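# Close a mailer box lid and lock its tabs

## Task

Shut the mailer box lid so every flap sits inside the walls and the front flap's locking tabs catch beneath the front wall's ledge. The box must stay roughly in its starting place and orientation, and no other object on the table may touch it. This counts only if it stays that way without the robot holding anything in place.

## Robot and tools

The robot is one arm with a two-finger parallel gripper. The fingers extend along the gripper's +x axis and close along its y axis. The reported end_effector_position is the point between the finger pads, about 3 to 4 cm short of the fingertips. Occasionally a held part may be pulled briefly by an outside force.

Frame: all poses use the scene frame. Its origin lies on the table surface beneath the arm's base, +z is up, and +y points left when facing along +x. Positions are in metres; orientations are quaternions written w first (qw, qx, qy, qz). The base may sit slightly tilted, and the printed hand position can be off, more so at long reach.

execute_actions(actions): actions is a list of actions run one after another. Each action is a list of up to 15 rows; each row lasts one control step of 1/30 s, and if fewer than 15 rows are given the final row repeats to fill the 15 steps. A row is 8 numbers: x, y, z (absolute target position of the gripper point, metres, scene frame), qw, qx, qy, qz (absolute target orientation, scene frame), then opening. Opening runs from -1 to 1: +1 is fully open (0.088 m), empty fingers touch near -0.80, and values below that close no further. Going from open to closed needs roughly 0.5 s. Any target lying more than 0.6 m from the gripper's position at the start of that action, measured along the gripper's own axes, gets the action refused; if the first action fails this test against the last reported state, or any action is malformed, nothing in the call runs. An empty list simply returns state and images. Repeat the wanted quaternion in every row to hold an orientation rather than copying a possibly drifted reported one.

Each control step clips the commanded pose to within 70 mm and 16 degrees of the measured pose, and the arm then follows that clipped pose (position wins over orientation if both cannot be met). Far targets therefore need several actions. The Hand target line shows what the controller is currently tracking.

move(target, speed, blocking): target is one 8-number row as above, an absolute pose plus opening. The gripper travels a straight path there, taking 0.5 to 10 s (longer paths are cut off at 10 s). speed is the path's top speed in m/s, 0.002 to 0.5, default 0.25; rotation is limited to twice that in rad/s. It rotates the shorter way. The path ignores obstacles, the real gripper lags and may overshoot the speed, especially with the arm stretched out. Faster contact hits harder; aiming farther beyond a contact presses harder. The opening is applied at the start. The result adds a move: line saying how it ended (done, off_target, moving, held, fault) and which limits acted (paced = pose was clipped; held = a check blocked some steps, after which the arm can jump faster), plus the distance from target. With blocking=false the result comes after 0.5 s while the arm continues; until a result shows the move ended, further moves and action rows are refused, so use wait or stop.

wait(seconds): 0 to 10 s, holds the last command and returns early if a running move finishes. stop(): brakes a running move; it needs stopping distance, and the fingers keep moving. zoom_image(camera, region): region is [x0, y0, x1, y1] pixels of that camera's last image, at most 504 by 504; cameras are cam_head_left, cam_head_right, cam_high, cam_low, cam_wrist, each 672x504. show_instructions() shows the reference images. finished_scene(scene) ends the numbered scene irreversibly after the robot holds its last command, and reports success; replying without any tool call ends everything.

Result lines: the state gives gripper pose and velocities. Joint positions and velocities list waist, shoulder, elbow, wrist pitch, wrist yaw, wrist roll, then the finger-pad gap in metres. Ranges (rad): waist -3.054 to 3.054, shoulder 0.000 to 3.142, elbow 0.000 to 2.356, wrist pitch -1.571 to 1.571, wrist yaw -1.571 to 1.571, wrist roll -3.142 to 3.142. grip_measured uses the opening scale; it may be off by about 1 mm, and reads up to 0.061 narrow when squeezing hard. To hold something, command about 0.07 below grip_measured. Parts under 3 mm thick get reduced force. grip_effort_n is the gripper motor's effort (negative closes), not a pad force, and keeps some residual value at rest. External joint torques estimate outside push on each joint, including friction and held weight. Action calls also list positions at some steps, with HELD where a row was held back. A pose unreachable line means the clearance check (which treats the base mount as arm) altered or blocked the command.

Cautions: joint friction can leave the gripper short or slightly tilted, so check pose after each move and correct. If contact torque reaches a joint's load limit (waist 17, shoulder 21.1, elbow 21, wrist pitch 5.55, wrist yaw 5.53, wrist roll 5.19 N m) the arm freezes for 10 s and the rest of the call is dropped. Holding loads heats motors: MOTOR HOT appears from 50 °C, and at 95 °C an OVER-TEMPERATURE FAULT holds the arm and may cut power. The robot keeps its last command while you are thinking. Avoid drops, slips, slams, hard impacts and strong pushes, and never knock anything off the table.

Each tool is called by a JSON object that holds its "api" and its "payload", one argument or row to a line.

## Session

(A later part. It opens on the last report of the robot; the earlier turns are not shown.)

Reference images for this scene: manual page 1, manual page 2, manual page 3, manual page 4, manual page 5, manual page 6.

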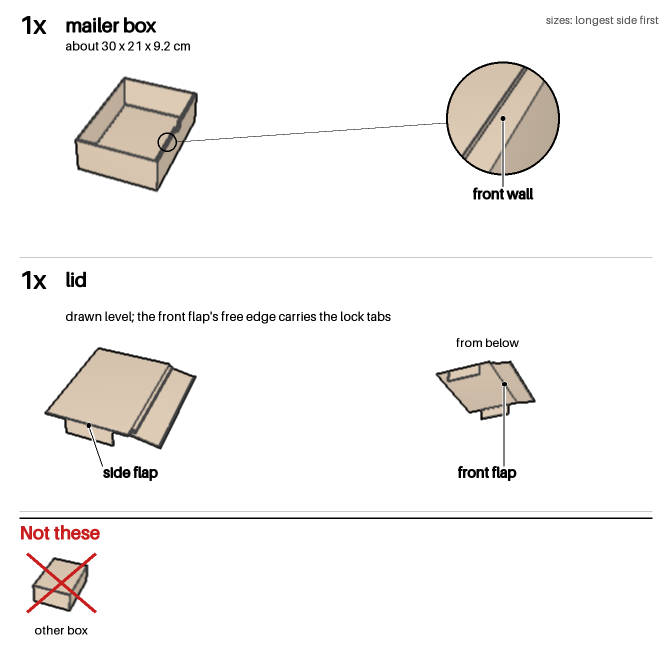

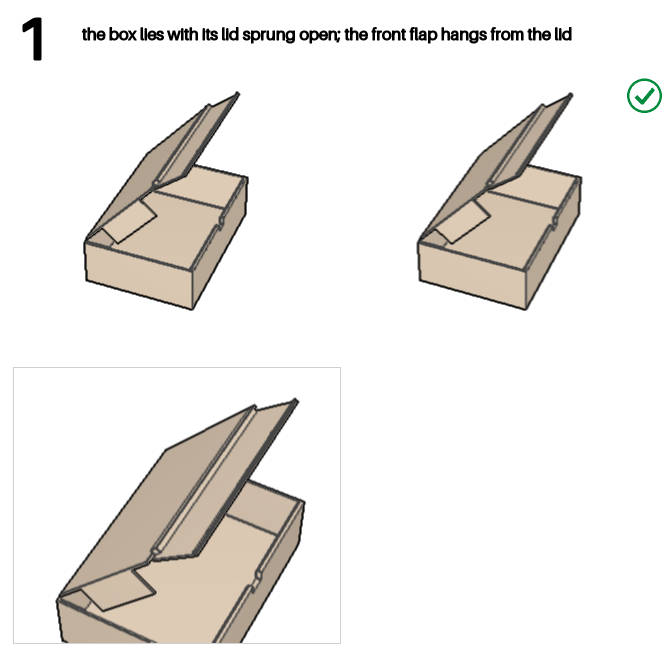

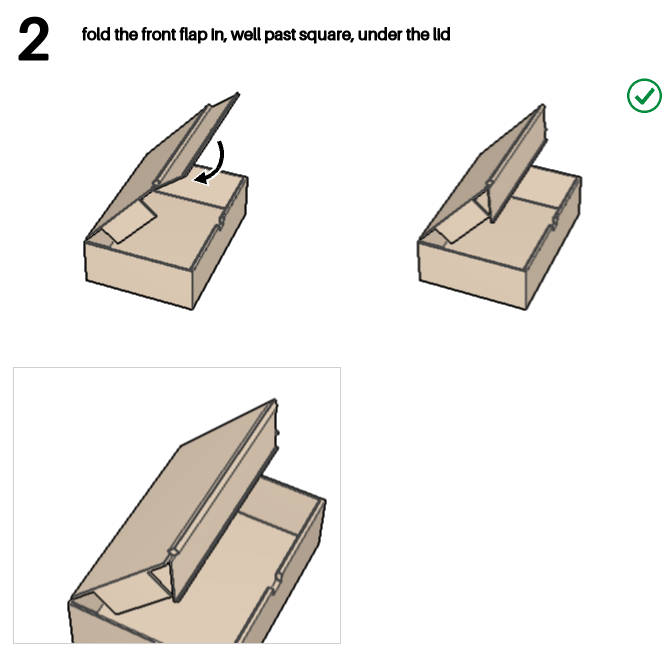

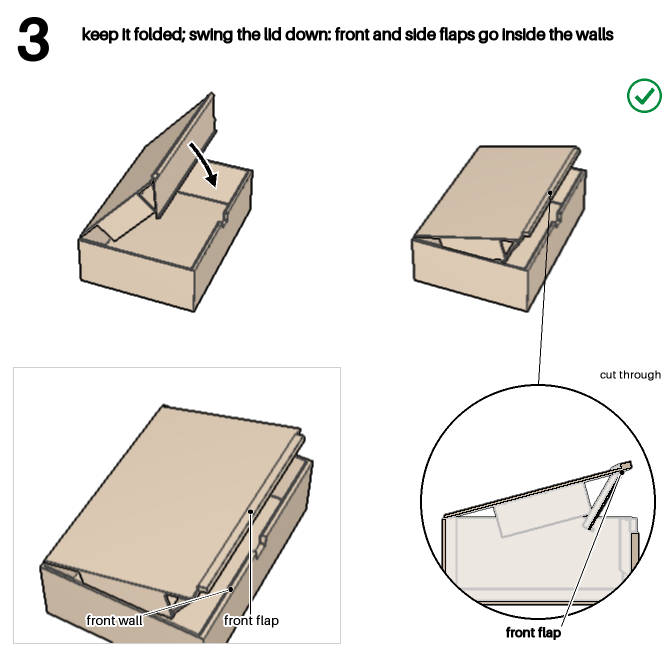

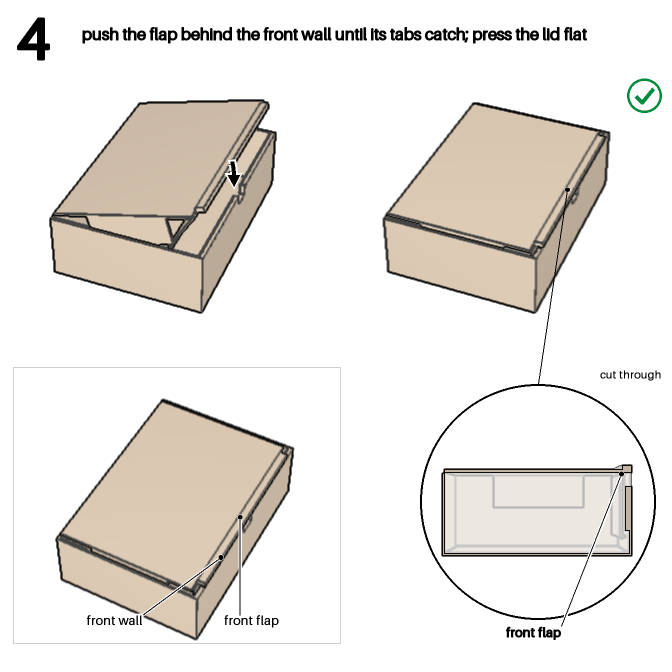

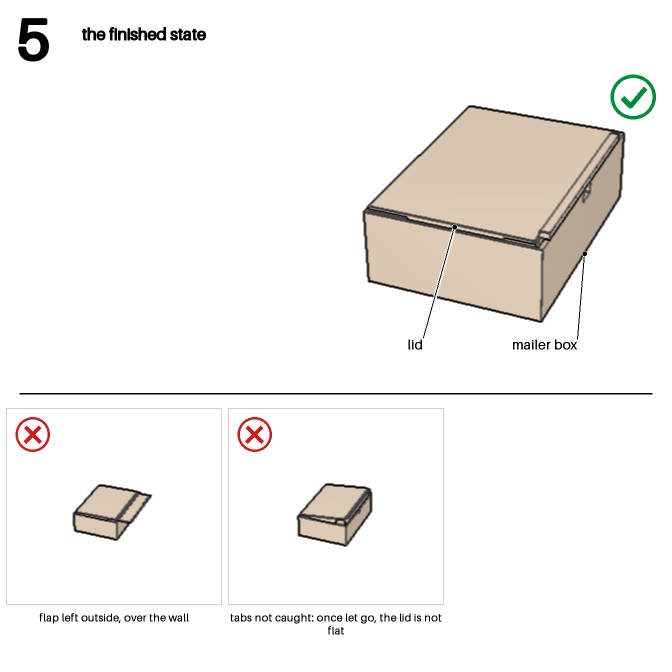

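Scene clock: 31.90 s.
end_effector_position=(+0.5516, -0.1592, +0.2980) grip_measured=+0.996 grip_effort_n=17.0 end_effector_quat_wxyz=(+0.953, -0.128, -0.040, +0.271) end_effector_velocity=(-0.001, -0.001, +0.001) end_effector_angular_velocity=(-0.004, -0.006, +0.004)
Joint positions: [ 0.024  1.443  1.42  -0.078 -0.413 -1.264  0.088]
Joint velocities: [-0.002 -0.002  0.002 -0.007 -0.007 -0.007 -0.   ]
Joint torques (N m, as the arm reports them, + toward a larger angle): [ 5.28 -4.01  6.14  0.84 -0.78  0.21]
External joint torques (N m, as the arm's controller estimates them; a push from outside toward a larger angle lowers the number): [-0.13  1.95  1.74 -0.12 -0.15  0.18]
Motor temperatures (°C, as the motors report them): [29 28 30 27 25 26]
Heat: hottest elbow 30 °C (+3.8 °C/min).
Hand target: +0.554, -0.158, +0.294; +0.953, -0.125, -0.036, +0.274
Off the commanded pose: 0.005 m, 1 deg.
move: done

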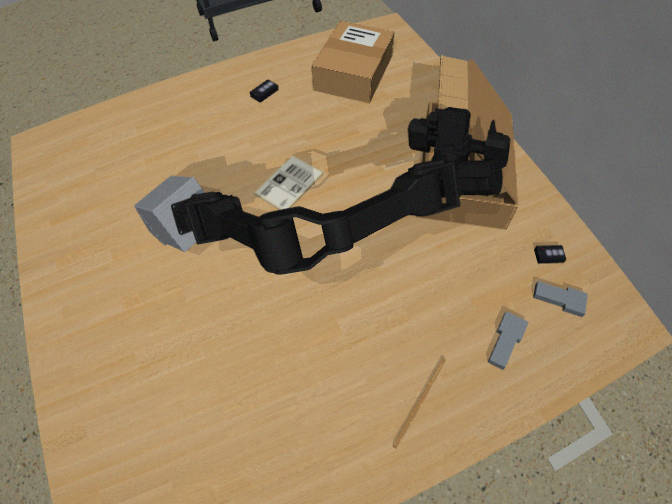

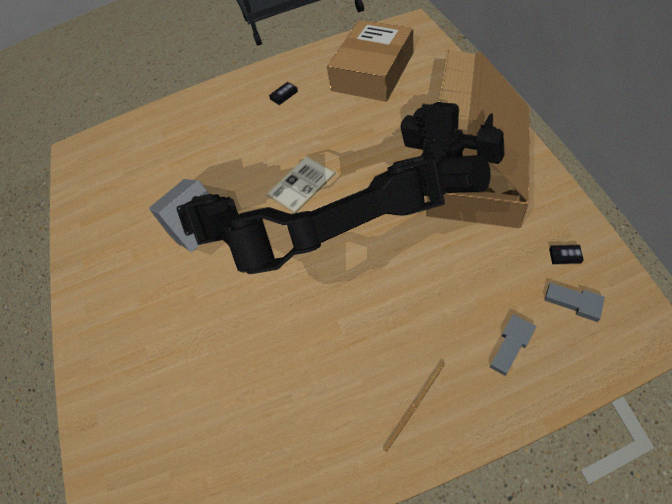

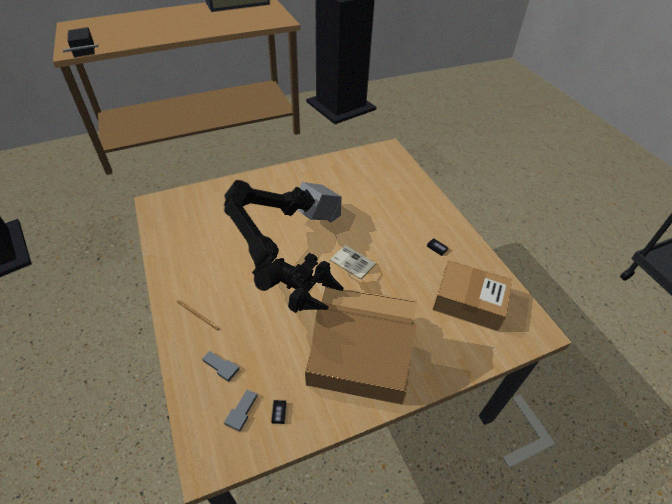

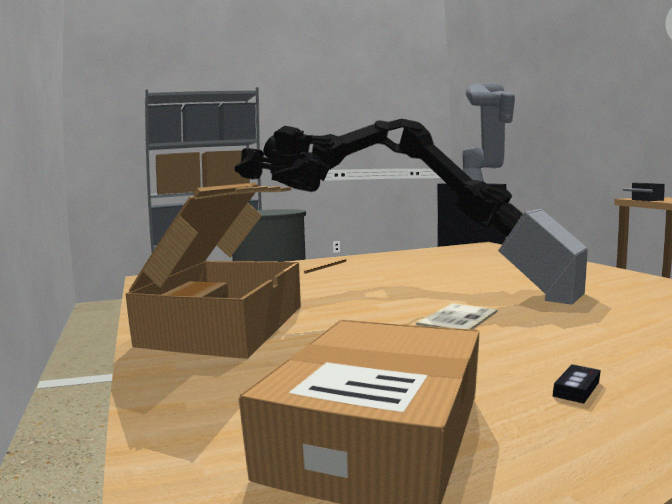

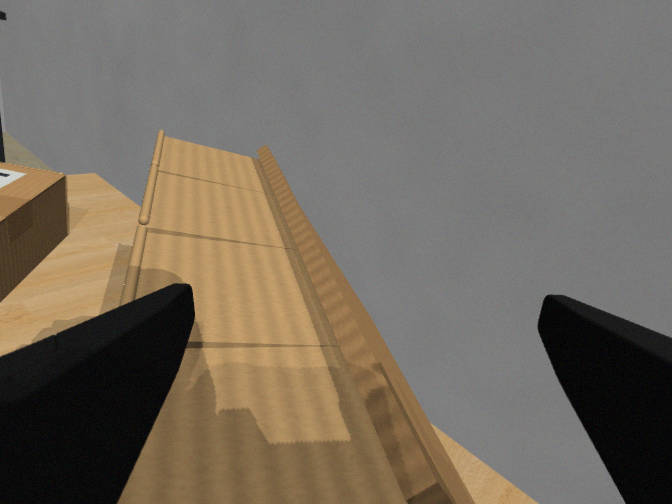

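{"api": "move", "payload": {
  "target": [0.53,-0.14,0.36,0.953,-0.125,-0.036,0.274,1],
  "speed": 0.1
}}

{"api": "move", "payload": {
  "target": [0.36,-0.22,0.30,0.94,0,0,0.342,1]
}}

Scene clock: 48.77 s.
end_effector_position=(+0.5320, -0.1402, +0.3607) grip_measured=+0.996 grip_effort_n=17.4 end_effector_quat_wxyz=(+0.953, -0.127, -0.040, +0.273) end_effector_velocity=(-0.003, +0.005, +0.001) end_effector_angular_velocity=(-0.002, -0.007, +0.018)
Joint positions: [ 0.238  1.367  1.42  -0.151 -0.204 -1.24   0.088]
Joint velocities: [ 0.007 -0.002 -0.007 -0.007 -0.007 -0.007 -0.   ]
Joint torques (N m, as the arm reports them, + toward a larger angle): [ 5.48 -4.16  4.26  0.86 -0.43  0.18]
External joint torques (N m, as the arm's controller estimates them; a push from outside toward a larger angle lowers the number): [ 0.43 -0.11  0.07 -0.15  0.17  0.15]
Motor temperatures (°C, as the motors report them): [31 29 31 27 26 26]
Heat: hottest waist 31 °C (+3.7 °C/min).
Hand target: +0.530, -0.140, +0.360; +0.953, -0.125, -0.036, +0.274
Off the commanded pose: 0.002 m, 0 deg.
move: done

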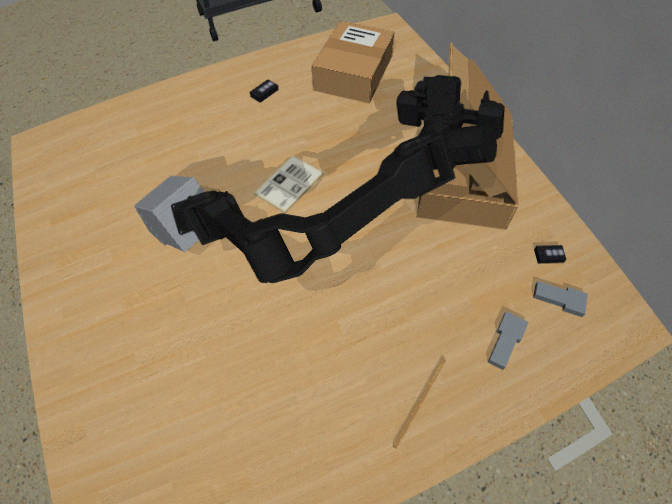

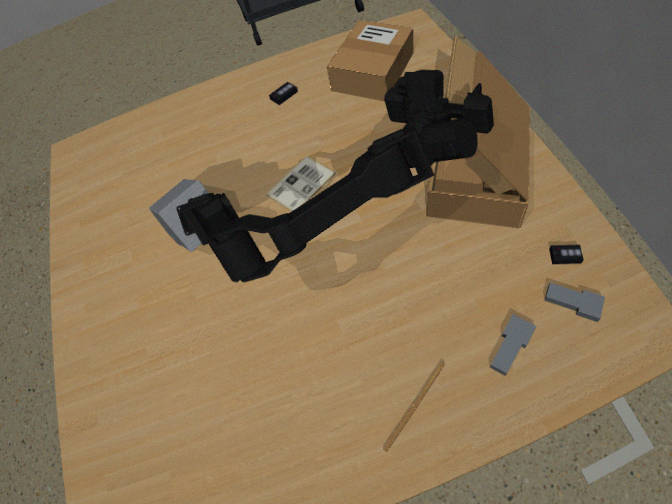

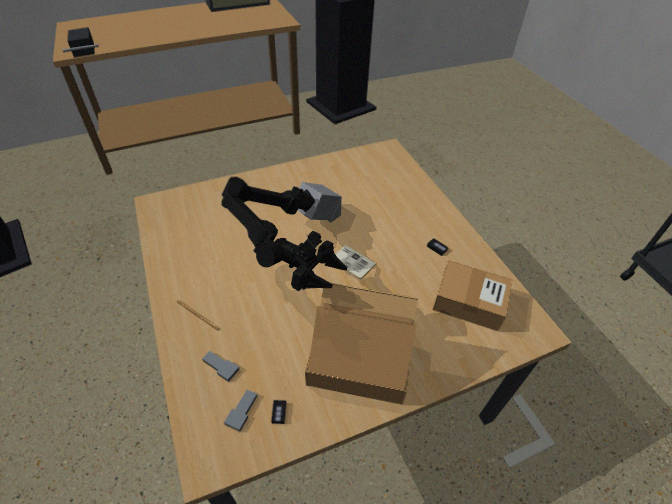

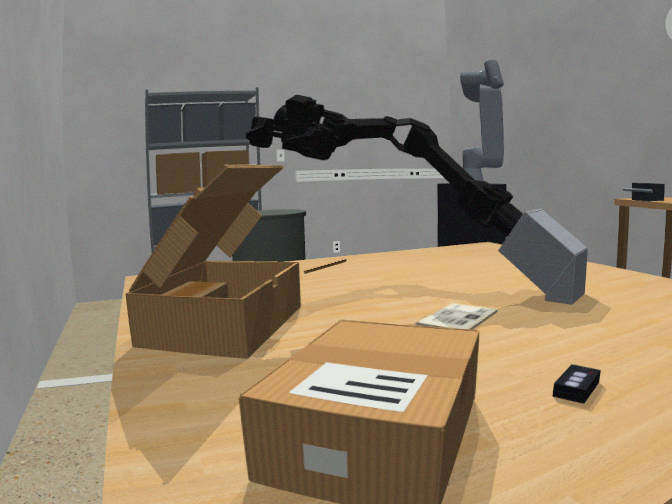

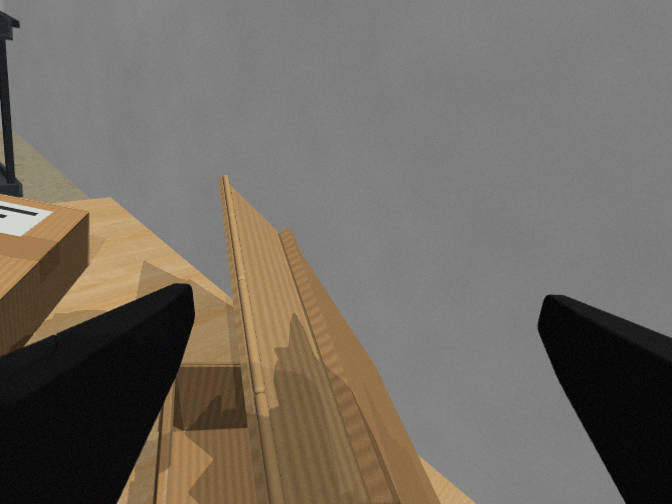

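Scene clock: 50.30 s.
end_effector_position=(+0.3602, -0.2193, +0.3003) grip_measured=+0.996 grip_effort_n=17.0 end_effector_quat_wxyz=(+0.940, +0.001, +0.001, +0.341) end_effector_velocity=(-0.004, +0.001, -0.000) end_effector_angular_velocity=(-0.003, -0.019, +0.012)
Joint positions: [-0.456  0.867  1.164 -0.66  -0.941 -1.236  0.088]
Joint velocities: [-0.022 -0.002 -0.002 -0.022 -0.037 -0.037 -0.   ]
Joint torques (N m, as the arm reports them, + toward a larger angle): [ 1.22 -4.75  6.49  0.41 -0.92 -0.16]
External joint torques (N m, as the arm's controller estimates them; a push from outside toward a larger angle lowers the number): [-0.15  0.94  1.45 -0.14 -0.21 -0.16]
Motor temperatures (°C, as the motors report them): [31 29 31 27 26 26]
Heat: hottest waist 31 °C (+3.6 °C/min).
Hand target: +0.360, -0.220, +0.300; +0.940, +0.001, -0.000, +0.342
Off the commanded pose: 0.001 m, 0 deg.
move: done

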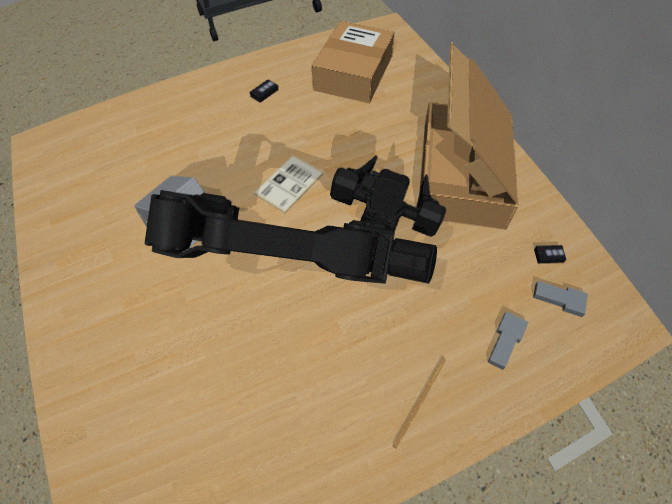

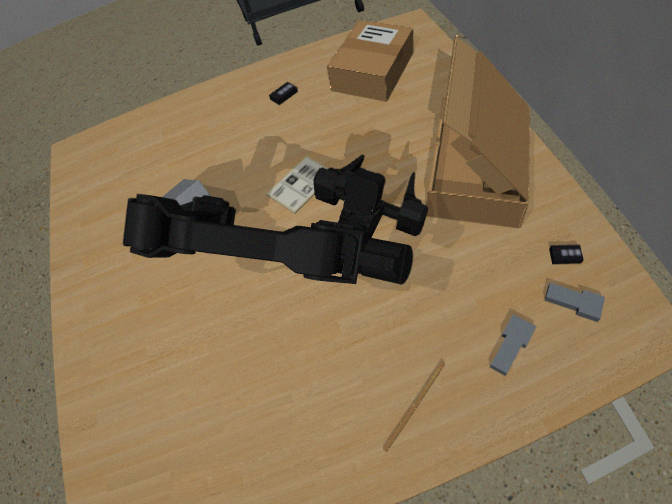

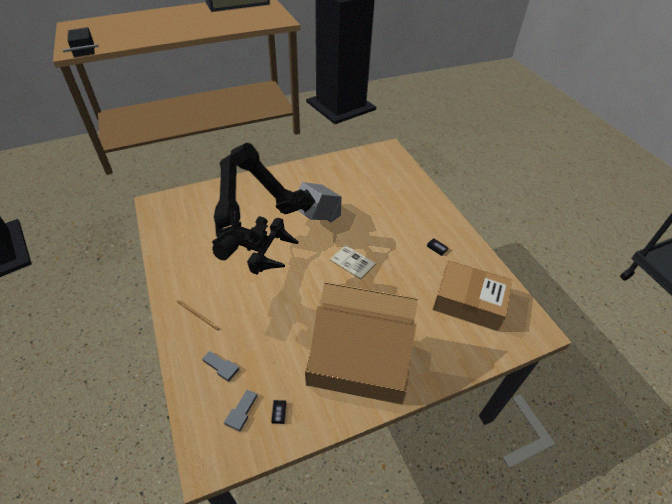

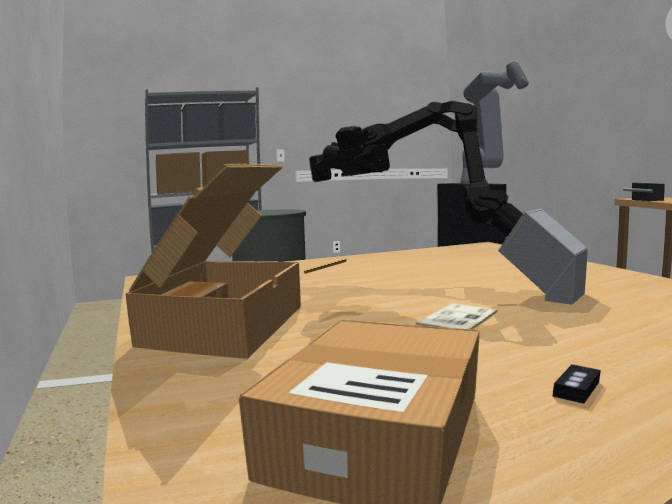

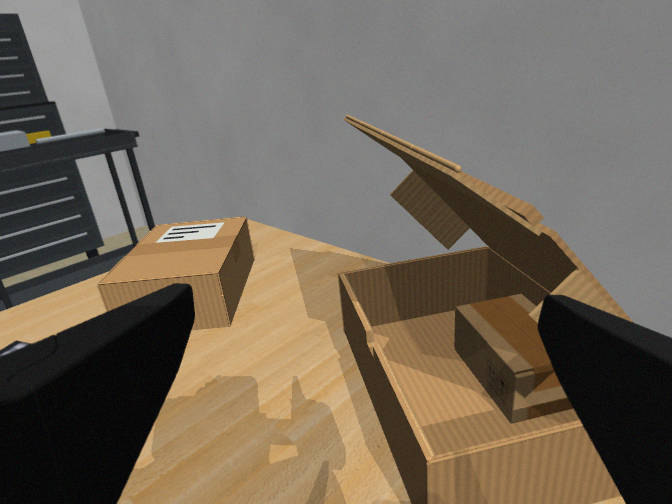

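{"api": "move", "payload": {
  "target": [0.50,-0.185,0.17,0.821,-0.179,0.383,0.383,0.3]
}}

{"api": "move", "payload": {
  "target": [0.53,-0.148,0.14,0.821,-0.179,0.383,0.383,0.3],
  "speed": 0.08
}}

Scene clock: 63.07 s.
end_effector_position=(+0.4982, -0.1881, +0.1731) grip_measured=+0.302 grip_effort_n=-10.9 end_effector_quat_wxyz=(+0.824, -0.180, +0.378, +0.382) end_effector_velocity=(-0.002, +0.001, -0.004) end_effector_angular_velocity=(-0.007, +0.016, +0.019)
Joint positions: [-0.046  1.606  1.802 -0.928  0.194 -1.256  0.054]
Joint velocities: [-0.002  0.012  0.012 -0.022  0.007 -0.007 -0.   ]
Joint torques (N m, as the arm reports them, + toward a larger angle): [ 5.9  -4.58  5.48  0.29 -0.32  0.19]
External joint torques (N m, as the arm's controller estimates them; a push from outside toward a larger angle lowers the number): [ 0.39  2.28  1.36 -0.12  0.17  0.19]
Motor temperatures (°C, as the motors report them): [30 30 31 27 26 26]
Heat: hottest elbow 31 °C (+3.0 °C/min).
Hand target: +0.499, -0.186, +0.170; +0.821, -0.179, +0.383, +0.384
Off the commanded pose: 0.005 m, 1 deg.
move: done

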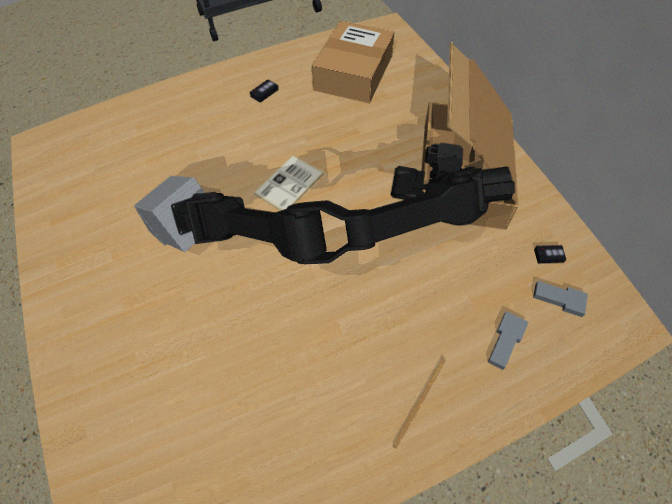

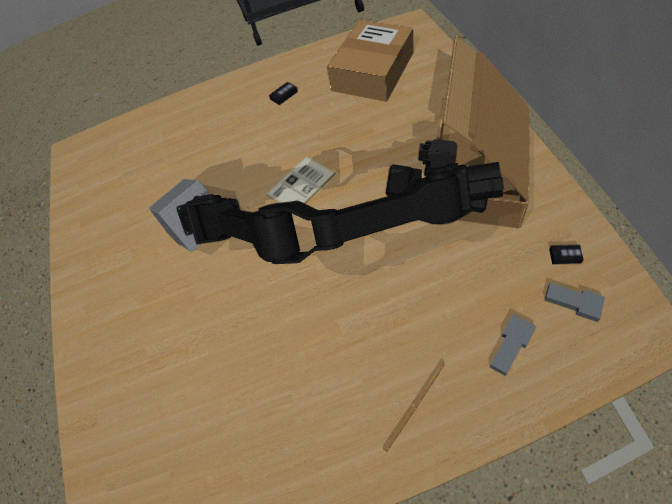

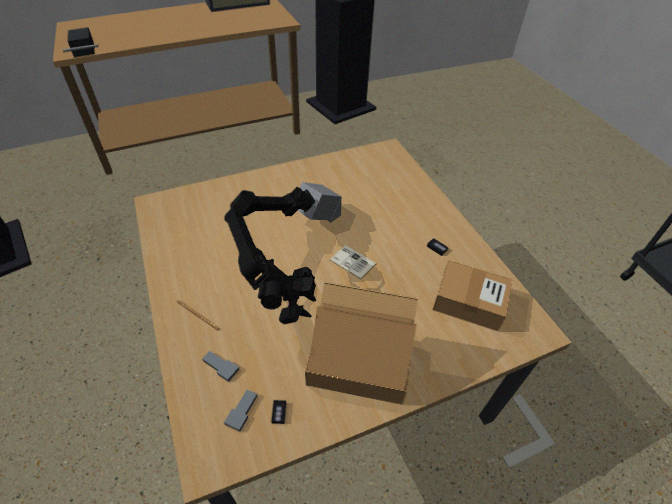

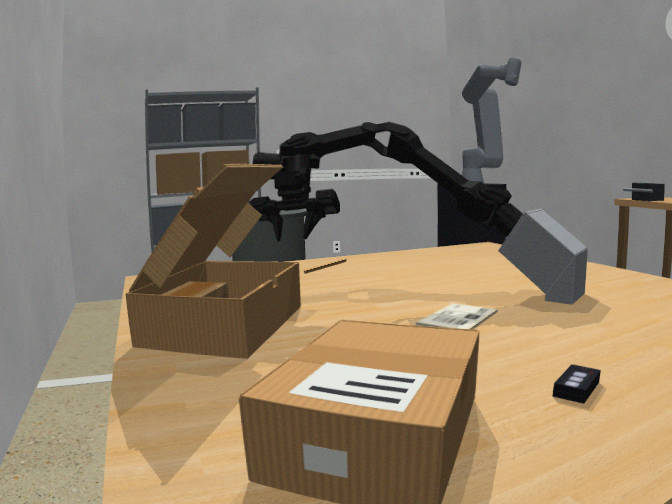

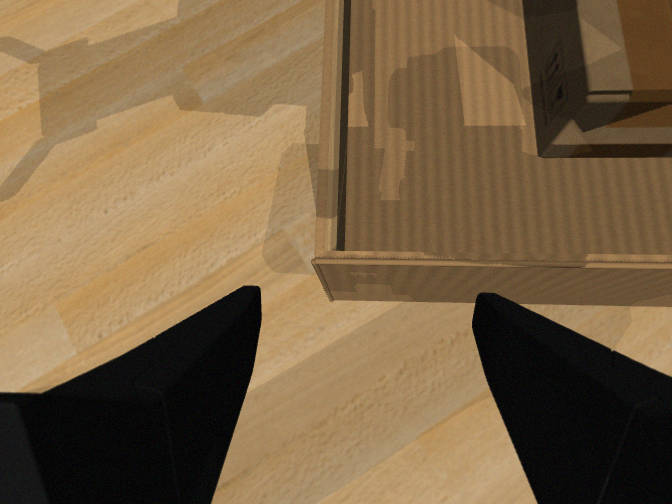

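Scene clock: 64.23 s.
end_effector_position=(+0.5283, -0.1514, +0.1440) grip_measured=+0.302 grip_effort_n=-10.5 end_effector_quat_wxyz=(+0.823, -0.180, +0.379, +0.382) end_effector_velocity=(+0.002, -0.000, -0.003) end_effector_angular_velocity=(-0.005, +0.007, -0.010)
Joint positions: [-0.028  1.732  1.801 -0.806  0.208 -1.243  0.054]
Joint velocities: [-0.002  0.007  0.002  0.007  0.007  0.007  0.   ]
Joint torques (N m, as the arm reports them, + toward a larger angle): [ 6.97 -4.83  5.27  0.67 -0.31  0.15]
External joint torques (N m, as the arm's controller estimates them; a push from outside toward a larger angle lowers the number): [0.49 2.21 1.3  0.23 0.18 0.15]
Motor temperatures (°C, as the motors report them): [30 30 31 27 26 26]
Heat: hottest elbow 31 °C (+2.0 °C/min).
Hand target: +0.530, -0.148, +0.140; +0.821, -0.179, +0.383, +0.383
Off the commanded pose: 0.006 m, 1 deg.
move: done

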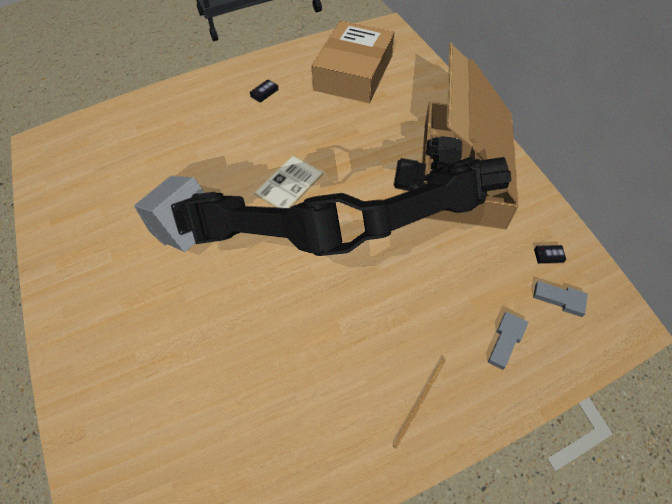

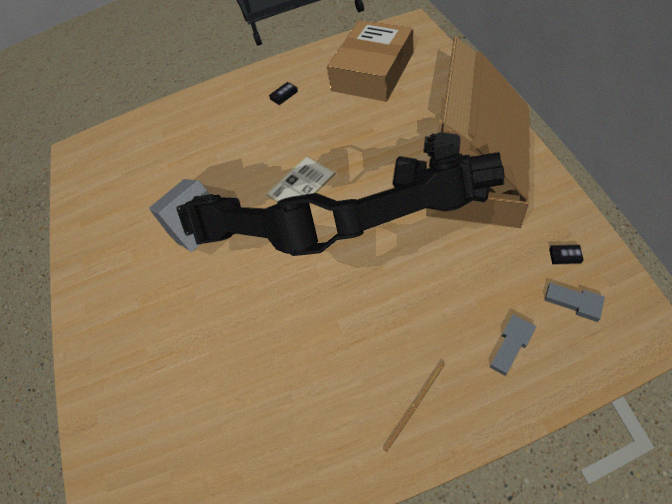

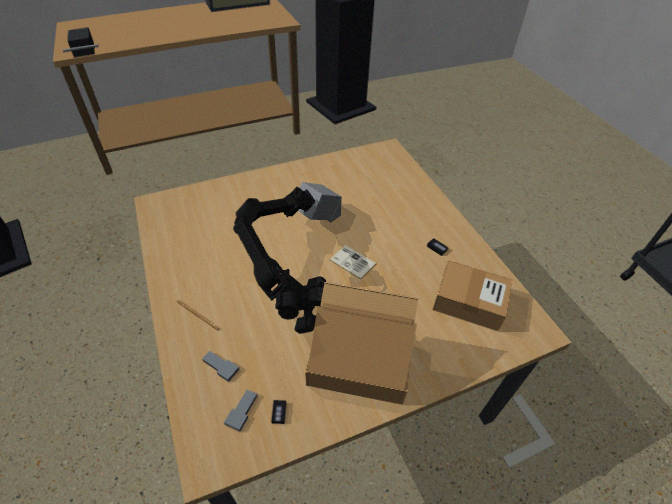

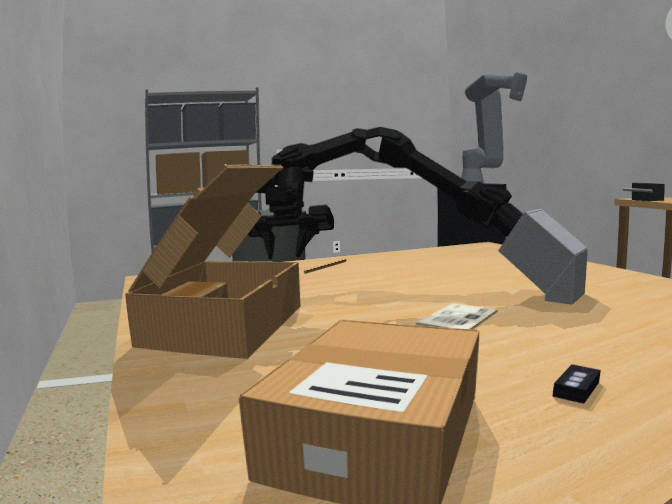

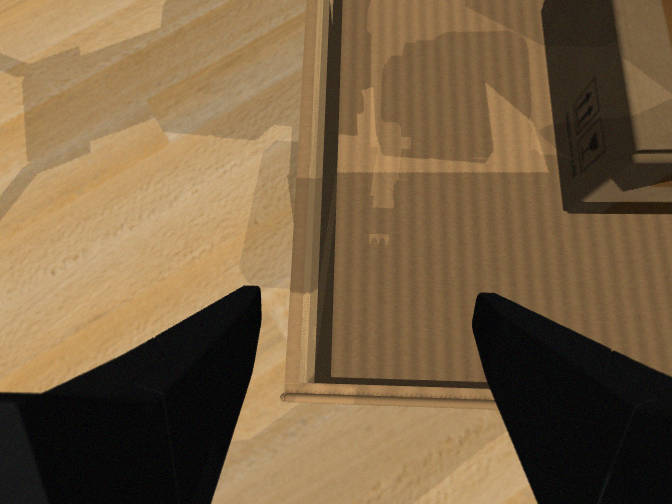

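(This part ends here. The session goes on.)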